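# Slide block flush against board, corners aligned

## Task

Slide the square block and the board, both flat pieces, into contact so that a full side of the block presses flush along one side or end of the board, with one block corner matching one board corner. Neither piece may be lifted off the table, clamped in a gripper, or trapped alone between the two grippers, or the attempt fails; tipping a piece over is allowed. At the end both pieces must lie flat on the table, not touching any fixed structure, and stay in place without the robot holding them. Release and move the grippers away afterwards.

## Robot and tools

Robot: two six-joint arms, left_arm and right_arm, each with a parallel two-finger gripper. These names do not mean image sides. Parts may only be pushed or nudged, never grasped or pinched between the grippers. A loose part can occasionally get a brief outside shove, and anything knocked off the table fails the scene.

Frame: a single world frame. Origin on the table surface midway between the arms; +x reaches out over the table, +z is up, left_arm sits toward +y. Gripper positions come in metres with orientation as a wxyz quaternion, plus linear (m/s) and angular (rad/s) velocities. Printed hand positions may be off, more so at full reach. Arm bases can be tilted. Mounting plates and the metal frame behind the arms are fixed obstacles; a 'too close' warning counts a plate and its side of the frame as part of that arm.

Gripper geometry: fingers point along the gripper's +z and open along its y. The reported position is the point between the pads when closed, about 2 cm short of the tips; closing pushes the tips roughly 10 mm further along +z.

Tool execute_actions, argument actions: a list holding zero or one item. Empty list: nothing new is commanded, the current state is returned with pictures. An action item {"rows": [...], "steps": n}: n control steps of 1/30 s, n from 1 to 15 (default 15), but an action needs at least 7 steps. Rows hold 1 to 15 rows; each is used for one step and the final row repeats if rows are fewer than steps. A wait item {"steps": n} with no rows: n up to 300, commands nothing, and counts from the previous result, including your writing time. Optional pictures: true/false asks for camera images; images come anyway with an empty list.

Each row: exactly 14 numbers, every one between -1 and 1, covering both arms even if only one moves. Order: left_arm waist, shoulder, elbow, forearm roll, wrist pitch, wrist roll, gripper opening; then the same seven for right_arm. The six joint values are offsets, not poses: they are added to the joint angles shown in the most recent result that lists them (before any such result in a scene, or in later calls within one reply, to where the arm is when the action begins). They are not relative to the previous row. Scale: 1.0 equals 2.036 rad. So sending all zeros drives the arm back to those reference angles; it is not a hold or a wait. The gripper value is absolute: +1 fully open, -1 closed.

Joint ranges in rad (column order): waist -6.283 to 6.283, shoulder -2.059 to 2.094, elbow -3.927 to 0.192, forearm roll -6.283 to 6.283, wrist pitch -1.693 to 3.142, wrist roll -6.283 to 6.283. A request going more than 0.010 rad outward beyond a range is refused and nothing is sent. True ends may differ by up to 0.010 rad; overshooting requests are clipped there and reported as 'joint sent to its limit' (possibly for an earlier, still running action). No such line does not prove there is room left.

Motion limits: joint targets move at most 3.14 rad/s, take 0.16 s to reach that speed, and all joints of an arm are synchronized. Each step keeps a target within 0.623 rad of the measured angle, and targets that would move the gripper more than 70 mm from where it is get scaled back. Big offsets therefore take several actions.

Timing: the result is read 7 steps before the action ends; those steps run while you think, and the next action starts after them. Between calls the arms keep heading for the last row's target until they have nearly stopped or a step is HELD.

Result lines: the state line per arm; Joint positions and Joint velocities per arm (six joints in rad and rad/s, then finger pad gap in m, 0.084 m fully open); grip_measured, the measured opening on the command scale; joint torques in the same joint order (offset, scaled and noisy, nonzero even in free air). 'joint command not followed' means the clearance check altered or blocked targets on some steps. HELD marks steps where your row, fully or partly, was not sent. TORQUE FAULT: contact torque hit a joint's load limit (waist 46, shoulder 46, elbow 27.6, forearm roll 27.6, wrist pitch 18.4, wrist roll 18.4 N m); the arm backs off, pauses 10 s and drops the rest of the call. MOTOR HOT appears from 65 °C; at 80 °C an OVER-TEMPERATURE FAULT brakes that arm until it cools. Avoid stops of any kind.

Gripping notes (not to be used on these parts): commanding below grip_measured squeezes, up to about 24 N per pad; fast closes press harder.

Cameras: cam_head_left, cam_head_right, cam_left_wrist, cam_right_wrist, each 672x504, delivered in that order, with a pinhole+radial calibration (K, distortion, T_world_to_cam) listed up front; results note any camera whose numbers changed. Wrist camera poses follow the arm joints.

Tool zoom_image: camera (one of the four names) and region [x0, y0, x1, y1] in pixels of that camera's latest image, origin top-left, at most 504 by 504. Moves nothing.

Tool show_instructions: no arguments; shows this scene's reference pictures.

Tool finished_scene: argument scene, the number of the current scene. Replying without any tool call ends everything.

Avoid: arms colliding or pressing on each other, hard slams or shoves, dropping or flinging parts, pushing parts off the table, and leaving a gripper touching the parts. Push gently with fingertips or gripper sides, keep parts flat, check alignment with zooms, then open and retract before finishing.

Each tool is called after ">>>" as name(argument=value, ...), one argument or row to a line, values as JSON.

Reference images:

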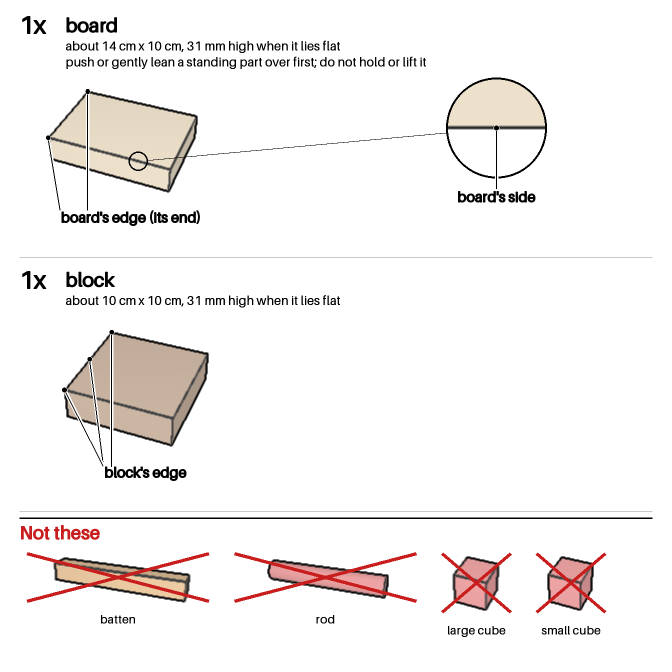

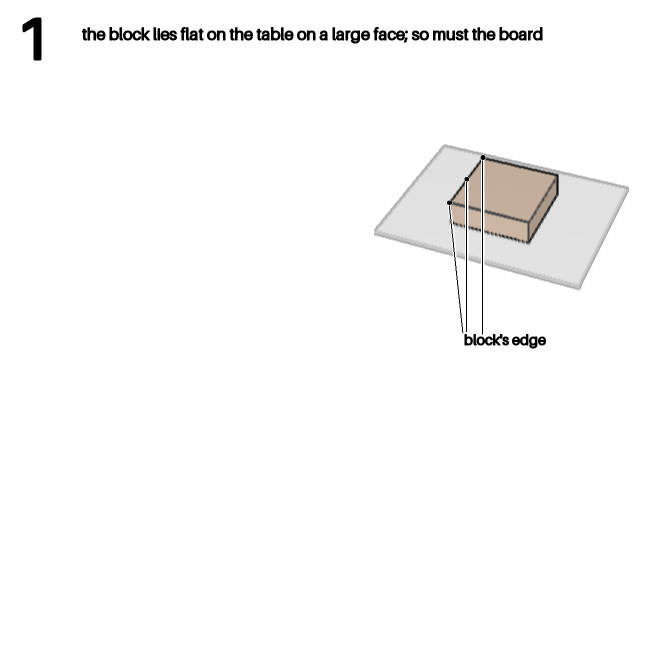

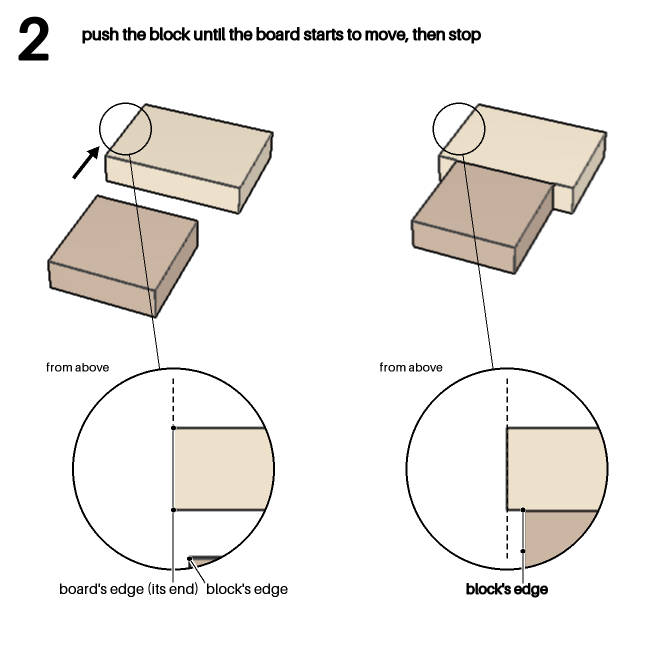

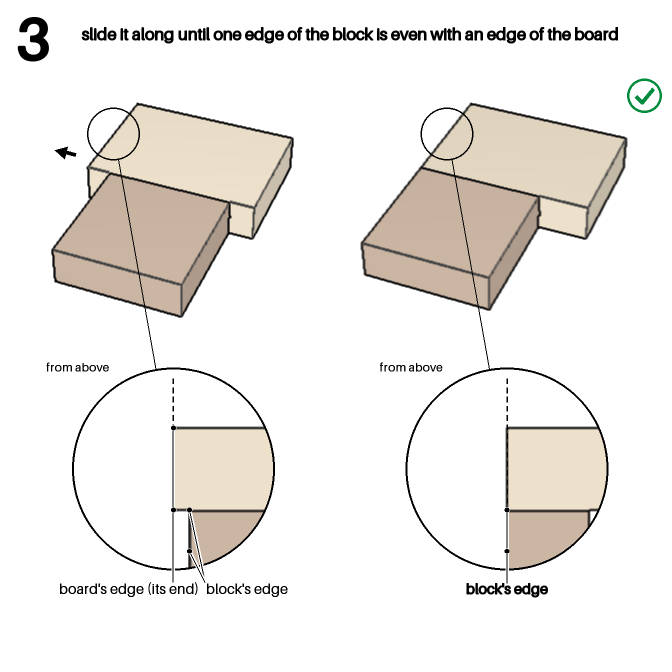

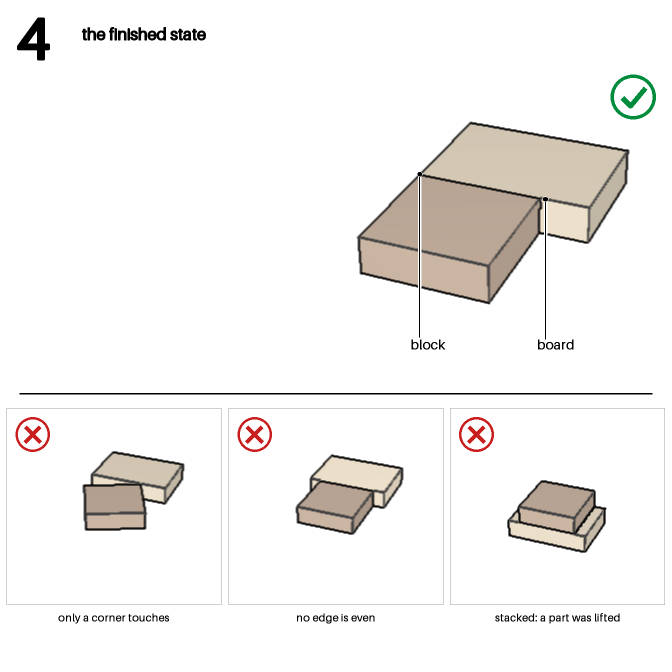

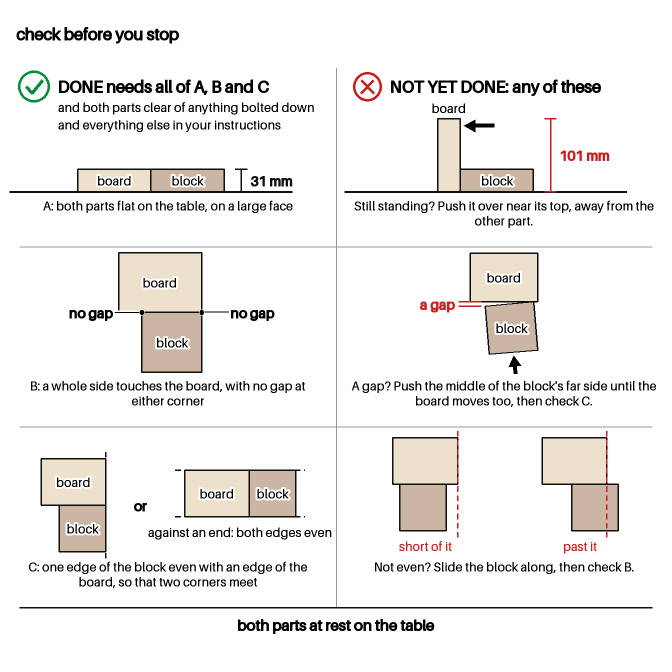

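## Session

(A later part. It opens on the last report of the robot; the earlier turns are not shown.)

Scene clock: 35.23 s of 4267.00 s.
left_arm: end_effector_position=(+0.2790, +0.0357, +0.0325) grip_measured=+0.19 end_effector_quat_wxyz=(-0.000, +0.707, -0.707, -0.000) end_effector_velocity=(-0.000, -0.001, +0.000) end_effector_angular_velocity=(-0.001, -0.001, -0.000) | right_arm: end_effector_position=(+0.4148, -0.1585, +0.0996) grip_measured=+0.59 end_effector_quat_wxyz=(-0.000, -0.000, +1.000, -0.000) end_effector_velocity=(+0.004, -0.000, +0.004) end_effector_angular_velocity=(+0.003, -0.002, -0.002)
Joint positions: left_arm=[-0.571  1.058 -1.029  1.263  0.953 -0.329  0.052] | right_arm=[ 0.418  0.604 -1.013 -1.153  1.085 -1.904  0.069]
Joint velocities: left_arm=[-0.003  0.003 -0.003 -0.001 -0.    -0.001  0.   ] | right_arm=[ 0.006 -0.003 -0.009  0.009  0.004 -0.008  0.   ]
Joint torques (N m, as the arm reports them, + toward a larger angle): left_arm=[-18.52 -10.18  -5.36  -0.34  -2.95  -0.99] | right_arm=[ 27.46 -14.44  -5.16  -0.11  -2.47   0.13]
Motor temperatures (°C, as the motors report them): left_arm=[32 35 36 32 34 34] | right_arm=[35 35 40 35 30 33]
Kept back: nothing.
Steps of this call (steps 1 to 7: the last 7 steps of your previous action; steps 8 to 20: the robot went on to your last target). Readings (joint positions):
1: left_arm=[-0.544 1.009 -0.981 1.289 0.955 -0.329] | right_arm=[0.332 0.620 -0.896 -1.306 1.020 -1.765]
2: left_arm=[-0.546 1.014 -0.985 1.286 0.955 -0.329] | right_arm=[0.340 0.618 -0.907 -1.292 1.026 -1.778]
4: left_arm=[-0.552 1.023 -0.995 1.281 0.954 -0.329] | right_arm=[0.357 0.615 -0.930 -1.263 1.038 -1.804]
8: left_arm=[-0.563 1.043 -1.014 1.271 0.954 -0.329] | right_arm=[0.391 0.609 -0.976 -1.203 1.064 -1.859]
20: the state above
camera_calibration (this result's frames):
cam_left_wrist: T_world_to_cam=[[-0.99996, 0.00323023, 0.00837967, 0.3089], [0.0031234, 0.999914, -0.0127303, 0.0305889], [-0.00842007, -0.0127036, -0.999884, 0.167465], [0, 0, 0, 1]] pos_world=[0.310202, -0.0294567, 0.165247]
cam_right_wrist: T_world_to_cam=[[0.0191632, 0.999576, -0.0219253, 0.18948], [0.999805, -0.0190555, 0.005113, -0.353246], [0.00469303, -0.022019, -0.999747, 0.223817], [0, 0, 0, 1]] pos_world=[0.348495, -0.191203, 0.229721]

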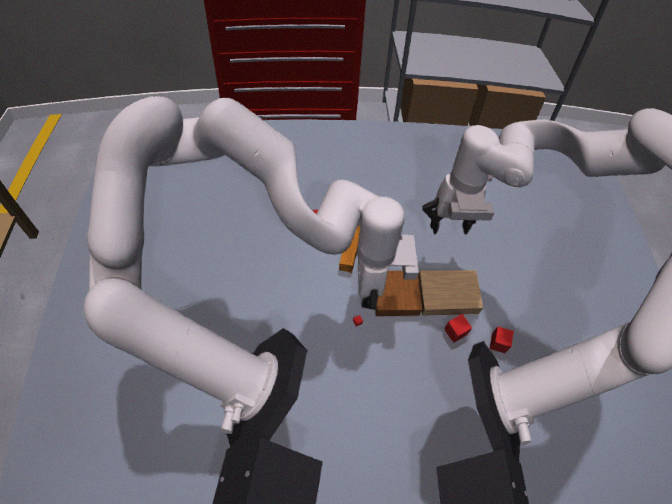

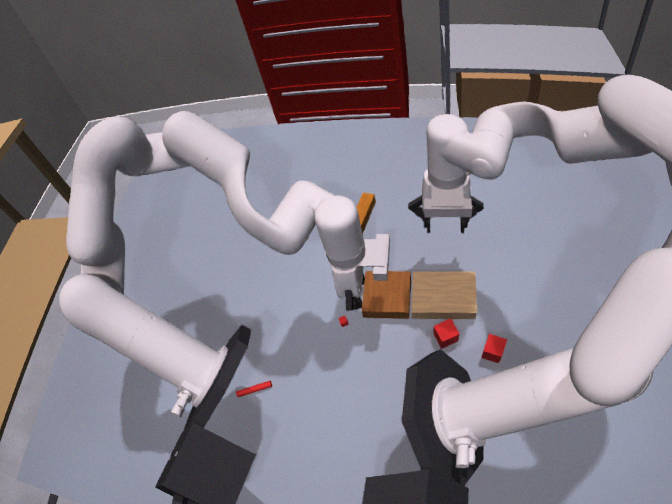

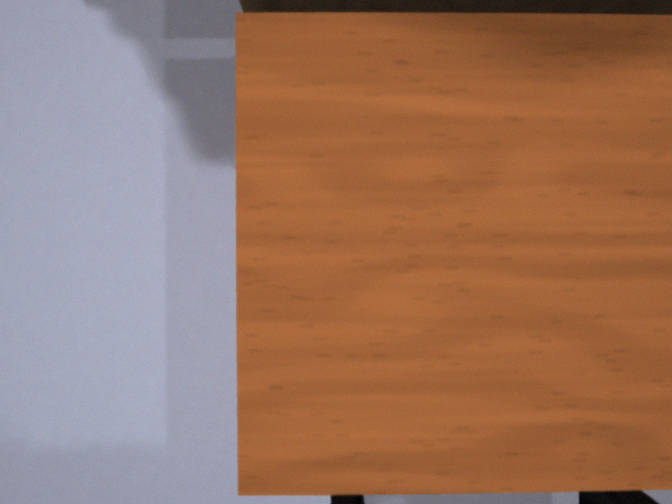

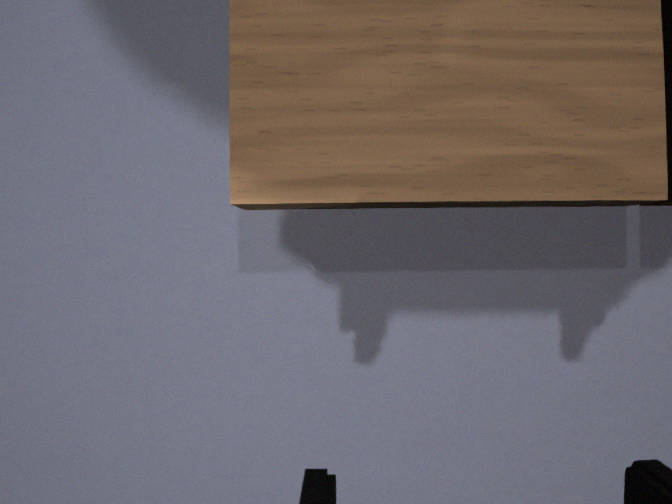

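>>> execute_actions(
  actions=[
    {"rows": [
[-0.0007,0.0018,-0.0019,-0.0009,0.0002,0.0003,0.2,0,0,0,0,0,0,0.6],
[-0.0014,0.0034,-0.0037,-0.0017,0.0002,0.0006,0.2,0,0,0,0,0,0,0.6],
[-0.002,0.005,-0.0056,-0.0026,0.0003,0.0009,0.2,0,0,0,0,0,0,0.6],
[-0.0027,0.0066,-0.0074,-0.0034,0.0003,0.0012,0.2,0,0,0,0,0,0,0.6],
[-0.0034,0.0082,-0.0093,-0.0043,0.0004,0.0015,0.2,0,0,0,0,0,0,0.6],
[-0.0041,0.0098,-0.0111,-0.0051,0.0004,0.0018,0.2,0,0,0,0,0,0,0.6],
[-0.0047,0.0114,-0.013,-0.006,0.0005,0.0021,0.2,0,0,0,0,0,0,0.6],
[-0.0054,0.013,-0.0148,-0.0068,0.0006,0.0024,0.2,0,0,0,0,0,0,0.6],
[-0.0061,0.0146,-0.0167,-0.0077,0.0006,0.0027,0.2,0,0,0,0,0,0,0.6],
[-0.0068,0.0162,-0.0185,-0.0086,0.0007,0.003,0.2,0,0,0,0,0,0,0.6]], "steps": 15},
  ],
)

>>> execute_actions(
  actions=[
    {"steps": 12},
  ],
)

>>> execute_actions(
  actions=[
    {"rows": [
[0.0017,-0.004,0.0046,0.0021,-0.0002,-0.0008,0.2,0.004,-0.002,-0.005,0.006,0.005,-0.006,0.6],
[0.0034,-0.008,0.0093,0.0043,-0.0003,-0.0015,0.2,0.008,-0.004,-0.01,0.012,0.01,-0.011,0.6],
[0.0051,-0.012,0.0139,0.0064,-0.0005,-0.0023,0.2,0.012,-0.007,-0.014,0.018,0.015,-0.017,0.6],
[0.0068,-0.016,0.0185,0.0086,-0.0006,-0.003,0.2,0.016,-0.009,-0.019,0.024,0.02,-0.023,0.6],
[0.0002,-0.0215,0.0206,0.0001,0.0012,0.0004,0.2,0.02,-0.011,-0.024,0.03,0.025,-0.028,0.6],
[-0.0091,-0.0292,0.0236,-0.0118,0.0037,0.0052,0.2,0.024,-0.013,-0.029,0.036,0.03,-0.034,0.6],
[-0.021,-0.0391,0.0273,-0.0271,0.0069,0.0113,0.2,0.028,-0.015,-0.033,0.042,0.035,-0.04,0.6],
[-0.0342,-0.0501,0.0316,-0.0442,0.0105,0.0182,0.2,0.032,-0.018,-0.038,0.048,0.04,-0.046,0.6],
[-0.0474,-0.0611,0.0358,-0.0612,0.0141,0.025,0.2,0.036,-0.02,-0.043,0.054,0.045,-0.051,0.6],
[-0.0607,-0.0721,0.04,-0.0782,0.0177,0.0318,0.2,0.04,-0.022,-0.048,0.06,0.05,-0.057,0.6],
[-0.0739,-0.0831,0.0442,-0.0952,0.0213,0.0387,0.2,0.044,-0.024,-0.052,0.066,0.055,-0.063,0.6],
[-0.0871,-0.0941,0.0484,-0.1122,0.0249,0.0455,0.2,0.0486,-0.0265,-0.057,0.0717,0.0594,-0.0683,0.6],
[-0.1004,-0.1051,0.0526,-0.1293,0.0285,0.0523,0.2,0.0486,-0.0265,-0.057,0.0717,0.0594,-0.0683,0.6],
[-0.1136,-0.1161,0.0568,-0.1463,0.0321,0.0592,0.2,0.0486,-0.0265,-0.057,0.0717,0.0594,-0.0683,0.6],
[-0.1255,-0.126,0.0606,-0.1616,0.0353,0.0653,0.2,0.0486,-0.0265,-0.057,0.0717,0.0594,-0.0683,0.6]], "steps": 15},
  ],
)

>>> execute_actions(
  actions=[
    {"steps": 20},
  ],
  pictures=true,
)

Scene clock: 37.63 s of 4267.00 s.
left_arm: end_effector_position=(+0.2789, +0.0311, +0.0324) grip_measured=+0.19 end_effector_quat_wxyz=(-0.000, +0.707, -0.707, -0.000) end_effector_velocity=(-0.000, -0.030, -0.000) end_effector_angular_velocity=(+0.000, +0.000, -0.001) | right_arm: end_effector_position=(+0.4149, -0.1585, +0.0996) grip_measured=+0.59 end_effector_quat_wxyz=(-0.000, -0.000, +1.000, -0.000) end_effector_velocity=(-0.000, -0.000, -0.000) end_effector_angular_velocity=(-0.001, -0.000, -0.002)
Joint positions: left_arm=[-0.577  1.072 -1.045  1.256  0.954 -0.326  0.052] | right_arm=[ 0.418  0.604 -1.013 -1.153  1.085 -1.905  0.069]
Joint velocities: left_arm=[-0.037  0.089 -0.102 -0.046  0.003  0.016  0.   ] | right_arm=[-0.001 -0.     0.001 -0.001  0.     0.003  0.   ]
Joint torques (N m, as the arm reports them, + toward a larger angle): left_arm=[-18.17 -10.16  -5.77  -0.46  -2.92  -0.85] | right_arm=[ 27.5  -14.71  -5.36  -0.05  -2.56   0.02]
Motor temperatures (°C, as the motors report them): left_arm=[32 35 36 32 34 34] | right_arm=[35 35 40 35 30 33]
Steps of this call (steps 1 to 15: the robot went on to your last target; steps 16 to 64: nothing new was sent; steps 65 to 72: the first 8 steps of this action). Readings (joint positions):
65: left_arm=[-0.571 1.059 -1.029 1.263 0.953 -0.329] | right_arm=[0.419 0.604 -1.015 -1.152 1.085 -1.905]
66: left_arm=[-0.571 1.059 -1.029 1.263 0.953 -0.328] | right_arm=[0.419 0.604 -1.015 -1.152 1.085 -1.905]
68: left_arm=[-0.572 1.062 -1.033 1.261 0.954 -0.328] | right_arm=[0.418 0.604 -1.014 -1.153 1.085 -1.905]
72: the state above

Scene clock: 38.03 s of 4267.00 s.
left_arm: end_effector_position=(+0.2788, +0.0250, +0.0324) grip_measured=+0.19 end_effector_quat_wxyz=(-0.000, +0.707, -0.707, -0.000) end_effector_velocity=(+0.000, -0.002, -0.000) end_effector_angular_velocity=(-0.001, +0.001, +0.000) | right_arm: end_effector_position=(+0.4148, -0.1585, +0.0996) grip_measured=+0.59 end_effector_quat_wxyz=(-0.000, -0.000, +1.000, -0.000) end_effector_velocity=(+0.001, -0.001, -0.000) end_effector_angular_velocity=(+0.000, +0.000, -0.002)
Joint positions: left_arm=[-0.584  1.091 -1.066  1.246  0.955 -0.323  0.052] | right_arm=[ 0.418  0.604 -1.013 -1.153  1.085 -1.904  0.069]
Joint velocities: left_arm=[-0.001  0.004 -0.005 -0.002 -0.     0.002 -0.   ] | right_arm=[-0.001 -0.001 -0.001  0.     0.    -0.001 -0.   ]
Joint torques (N m, as the arm reports them, + toward a larger angle): left_arm=[-18.83  -9.88  -5.71  -0.08  -3.35  -1.  ] | right_arm=[ 27.38 -14.42  -5.22   0.08  -2.55  -0.03]
Motor temperatures (°C, as the motors report them): left_arm=[32 35 36 32 34 34] | right_arm=[35 35 40 35 30 33]
Kept back: nothing.
Steps of this call (steps 1 to 7: the last 7 steps of your previous action; steps 8 to 12: the robot went on to your last target). Readings (joint positions):
1: left_arm=[-0.578 1.076 -1.048 1.254 0.954 -0.325] | right_arm=[0.418 0.604 -1.013 -1.153 1.085 -1.905]
2: left_arm=[-0.579 1.079 -1.051 1.252 0.955 -0.325] | right_arm=[0.418 0.604 -1.013 -1.153 1.085 -1.905]
4: left_arm=[-0.582 1.084 -1.058 1.249 0.955 -0.324] | right_arm=[0.418 0.604 -1.013 -1.153 1.085 -1.905]
8: left_arm=[-0.584 1.090 -1.064 1.246 0.955 -0.323] | right_arm=[0.418 0.604 -1.013 -1.153 1.085 -1.904]
12: the state above

Scene clock: 38.30 s of 4267.00 s.
left_arm: end_effector_position=(+0.2787, +0.0346, +0.0377) grip_measured=+0.19 end_effector_quat_wxyz=(-0.001, +0.707, -0.707, -0.002) end_effector_velocity=(+0.005, +0.039, +0.123) end_effector_angular_velocity=(+0.046, -0.013, +0.008) | right_arm: end_effector_position=(+0.4289, -0.1640, +0.1217) grip_measured=+0.59 end_effector_quat_wxyz=(+0.001, +0.001, +1.000, -0.002) end_effector_velocity=(+0.092, -0.035, +0.155) end_effector_angular_velocity=(-0.006, -0.017, -0.026)
Joint positions: left_arm=[-0.586  1.054 -1.031  1.241  0.958 -0.32   0.052] | right_arm=[ 0.451  0.586 -1.053 -1.104  1.126 -1.951  0.069]
Joint velocities: left_arm=[-0.259 -0.313  0.189 -0.345  0.082  0.14  -0.   ] | right_arm=[ 0.221 -0.127 -0.272  0.326  0.268 -0.31   0.   ]
Joint torques (N m, as the arm reports them, + toward a larger angle): left_arm=[-23.47 -13.44  -6.17  -1.93  -3.06  -0.84] | right_arm=[ 28.36 -14.33  -5.41   0.05  -2.6   -0.12]
Motor temperatures (°C, as the motors report them): left_arm=[32 35 36 32 34 34] | right_arm=[35 35 40 35 30 33]
Steps of this call (steps 1 to 8: the first 8 steps of this action). Readings (joint positions):
1: left_arm=[-0.584 1.091 -1.066 1.246 0.955 -0.323] | right_arm=[0.418 0.604 -1.013 -1.153 1.085 -1.905]
2: left_arm=[-0.584 1.090 -1.065 1.246 0.954 -0.323] | right_arm=[0.419 0.604 -1.014 -1.152 1.086 -1.906]
4: left_arm=[-0.581 1.083 -1.057 1.250 0.954 -0.324] | right_arm=[0.425 0.601 -1.022 -1.141 1.095 -1.916]
8: the state above

Scene clock: 38.97 s of 4267.00 s.
left_arm: end_effector_position=(+0.2667, +0.0458, +0.1478) grip_measured=+0.19 end_effector_quat_wxyz=(-0.001, +0.707, -0.707, -0.001) end_effector_velocity=(+0.000, -0.001, +0.009) end_effector_angular_velocity=(-0.007, -0.001, +0.004) | right_arm: end_effector_position=(+0.4492, -0.1724, +0.1680) grip_measured=+0.59 end_effector_quat_wxyz=(-0.001, +0.000, +1.000, +0.000) end_effector_velocity=(+0.001, +0.001, +0.002) end_effector_angular_velocity=(+0.002, -0.003, +0.002)
Joint positions: left_arm=[-0.837  0.837 -0.942  0.919  1.026 -0.191  0.052] | right_arm=[ 0.516  0.551 -1.129 -1.008  1.205 -2.043  0.069]
Joint velocities: left_arm=[-0.017 -0.016  0.001 -0.021  0.004  0.008 -0.   ] | right_arm=[ 0.004 -0.    -0.004  0.003  0.001 -0.004 -0.   ]
Joint torques (N m, as the arm reports them, + toward a larger angle): left_arm=[-16.52  -9.6   -8.39  -0.4   -2.66  -1.13] | right_arm=[ 28.21 -14.47  -6.53  -0.18  -2.52   0.03]
Motor temperatures (°C, as the motors report them): left_arm=[32 35 36 32 34 34] | right_arm=[35 35 40 35 30 33]
Kept back: nothing.
Steps of this call (steps 1 to 7: the last 7 steps of your previous action; steps 8 to 20: the robot went on to your last target). Readings (joint positions):
1: left_arm=[-0.597 1.043 -1.024 1.227 0.961 -0.314] | right_arm=[0.458 0.582 -1.062 -1.092 1.135 -1.962]
2: left_arm=[-0.612 1.029 -1.018 1.208 0.965 -0.306] | right_arm=[0.466 0.577 -1.071 -1.081 1.145 -1.973]
4: left_arm=[-0.651 0.994 -1.004 1.159 0.975 -0.287] | right_arm=[0.482 0.569 -1.090 -1.057 1.164 -1.995]
8: left_arm=[-0.747 0.912 -0.974 1.037 1.001 -0.238] | right_arm=[0.508 0.554 -1.120 -1.021 1.194 -2.030]
20: the state above
camera_calibration (this result's frames):
cam_left_wrist: T_world_to_cam=[[-0.999952, 0.00349556, 0.00913096, 0.295509], [0.00339977, 0.999939, -0.0104848, 0.0216569], [-0.00916706, -0.0104533, -0.999903, 0.282897], [0, 0, 0, 1]] pos_world=[0.298014, -0.0197314, 0.280399]
cam_right_wrist: T_world_to_cam=[[0.0201487, 0.999568, -0.0214055, 0.2037], [0.999788, -0.0200556, 0.00455676, -0.388277], [0.00412549, -0.0214928, -0.99976, 0.292044], [0, 0, 0, 1]] pos_world=[0.382886, -0.205122, 0.298103]

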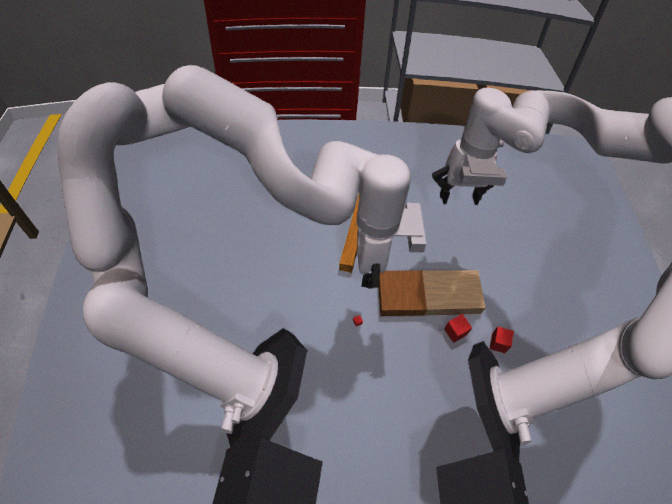

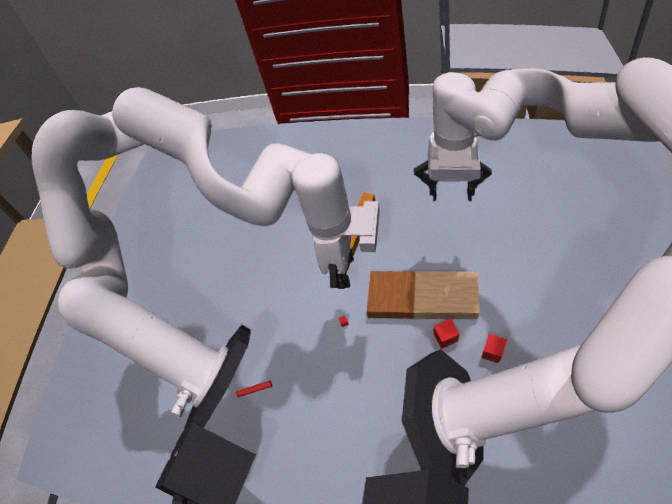

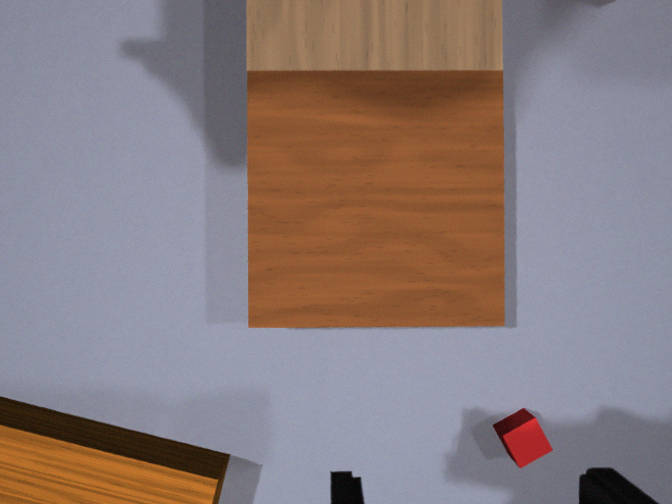

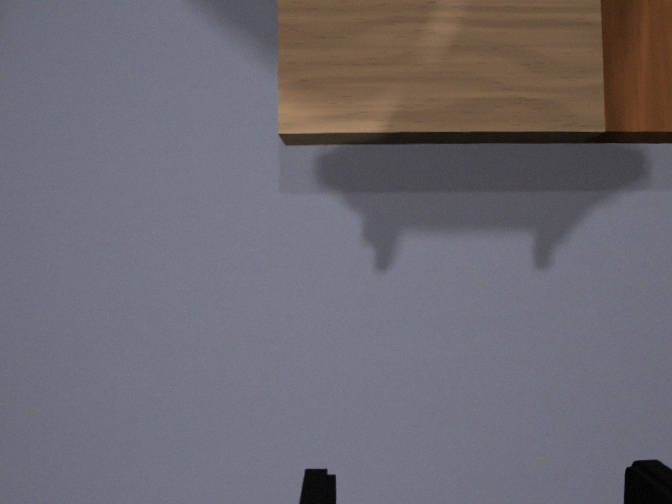

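The block sits flush against the board's end with both edges even, and both grippers are clear.

>>> finished_scene(
  scene=1,
)

The scene is finished: the task was done.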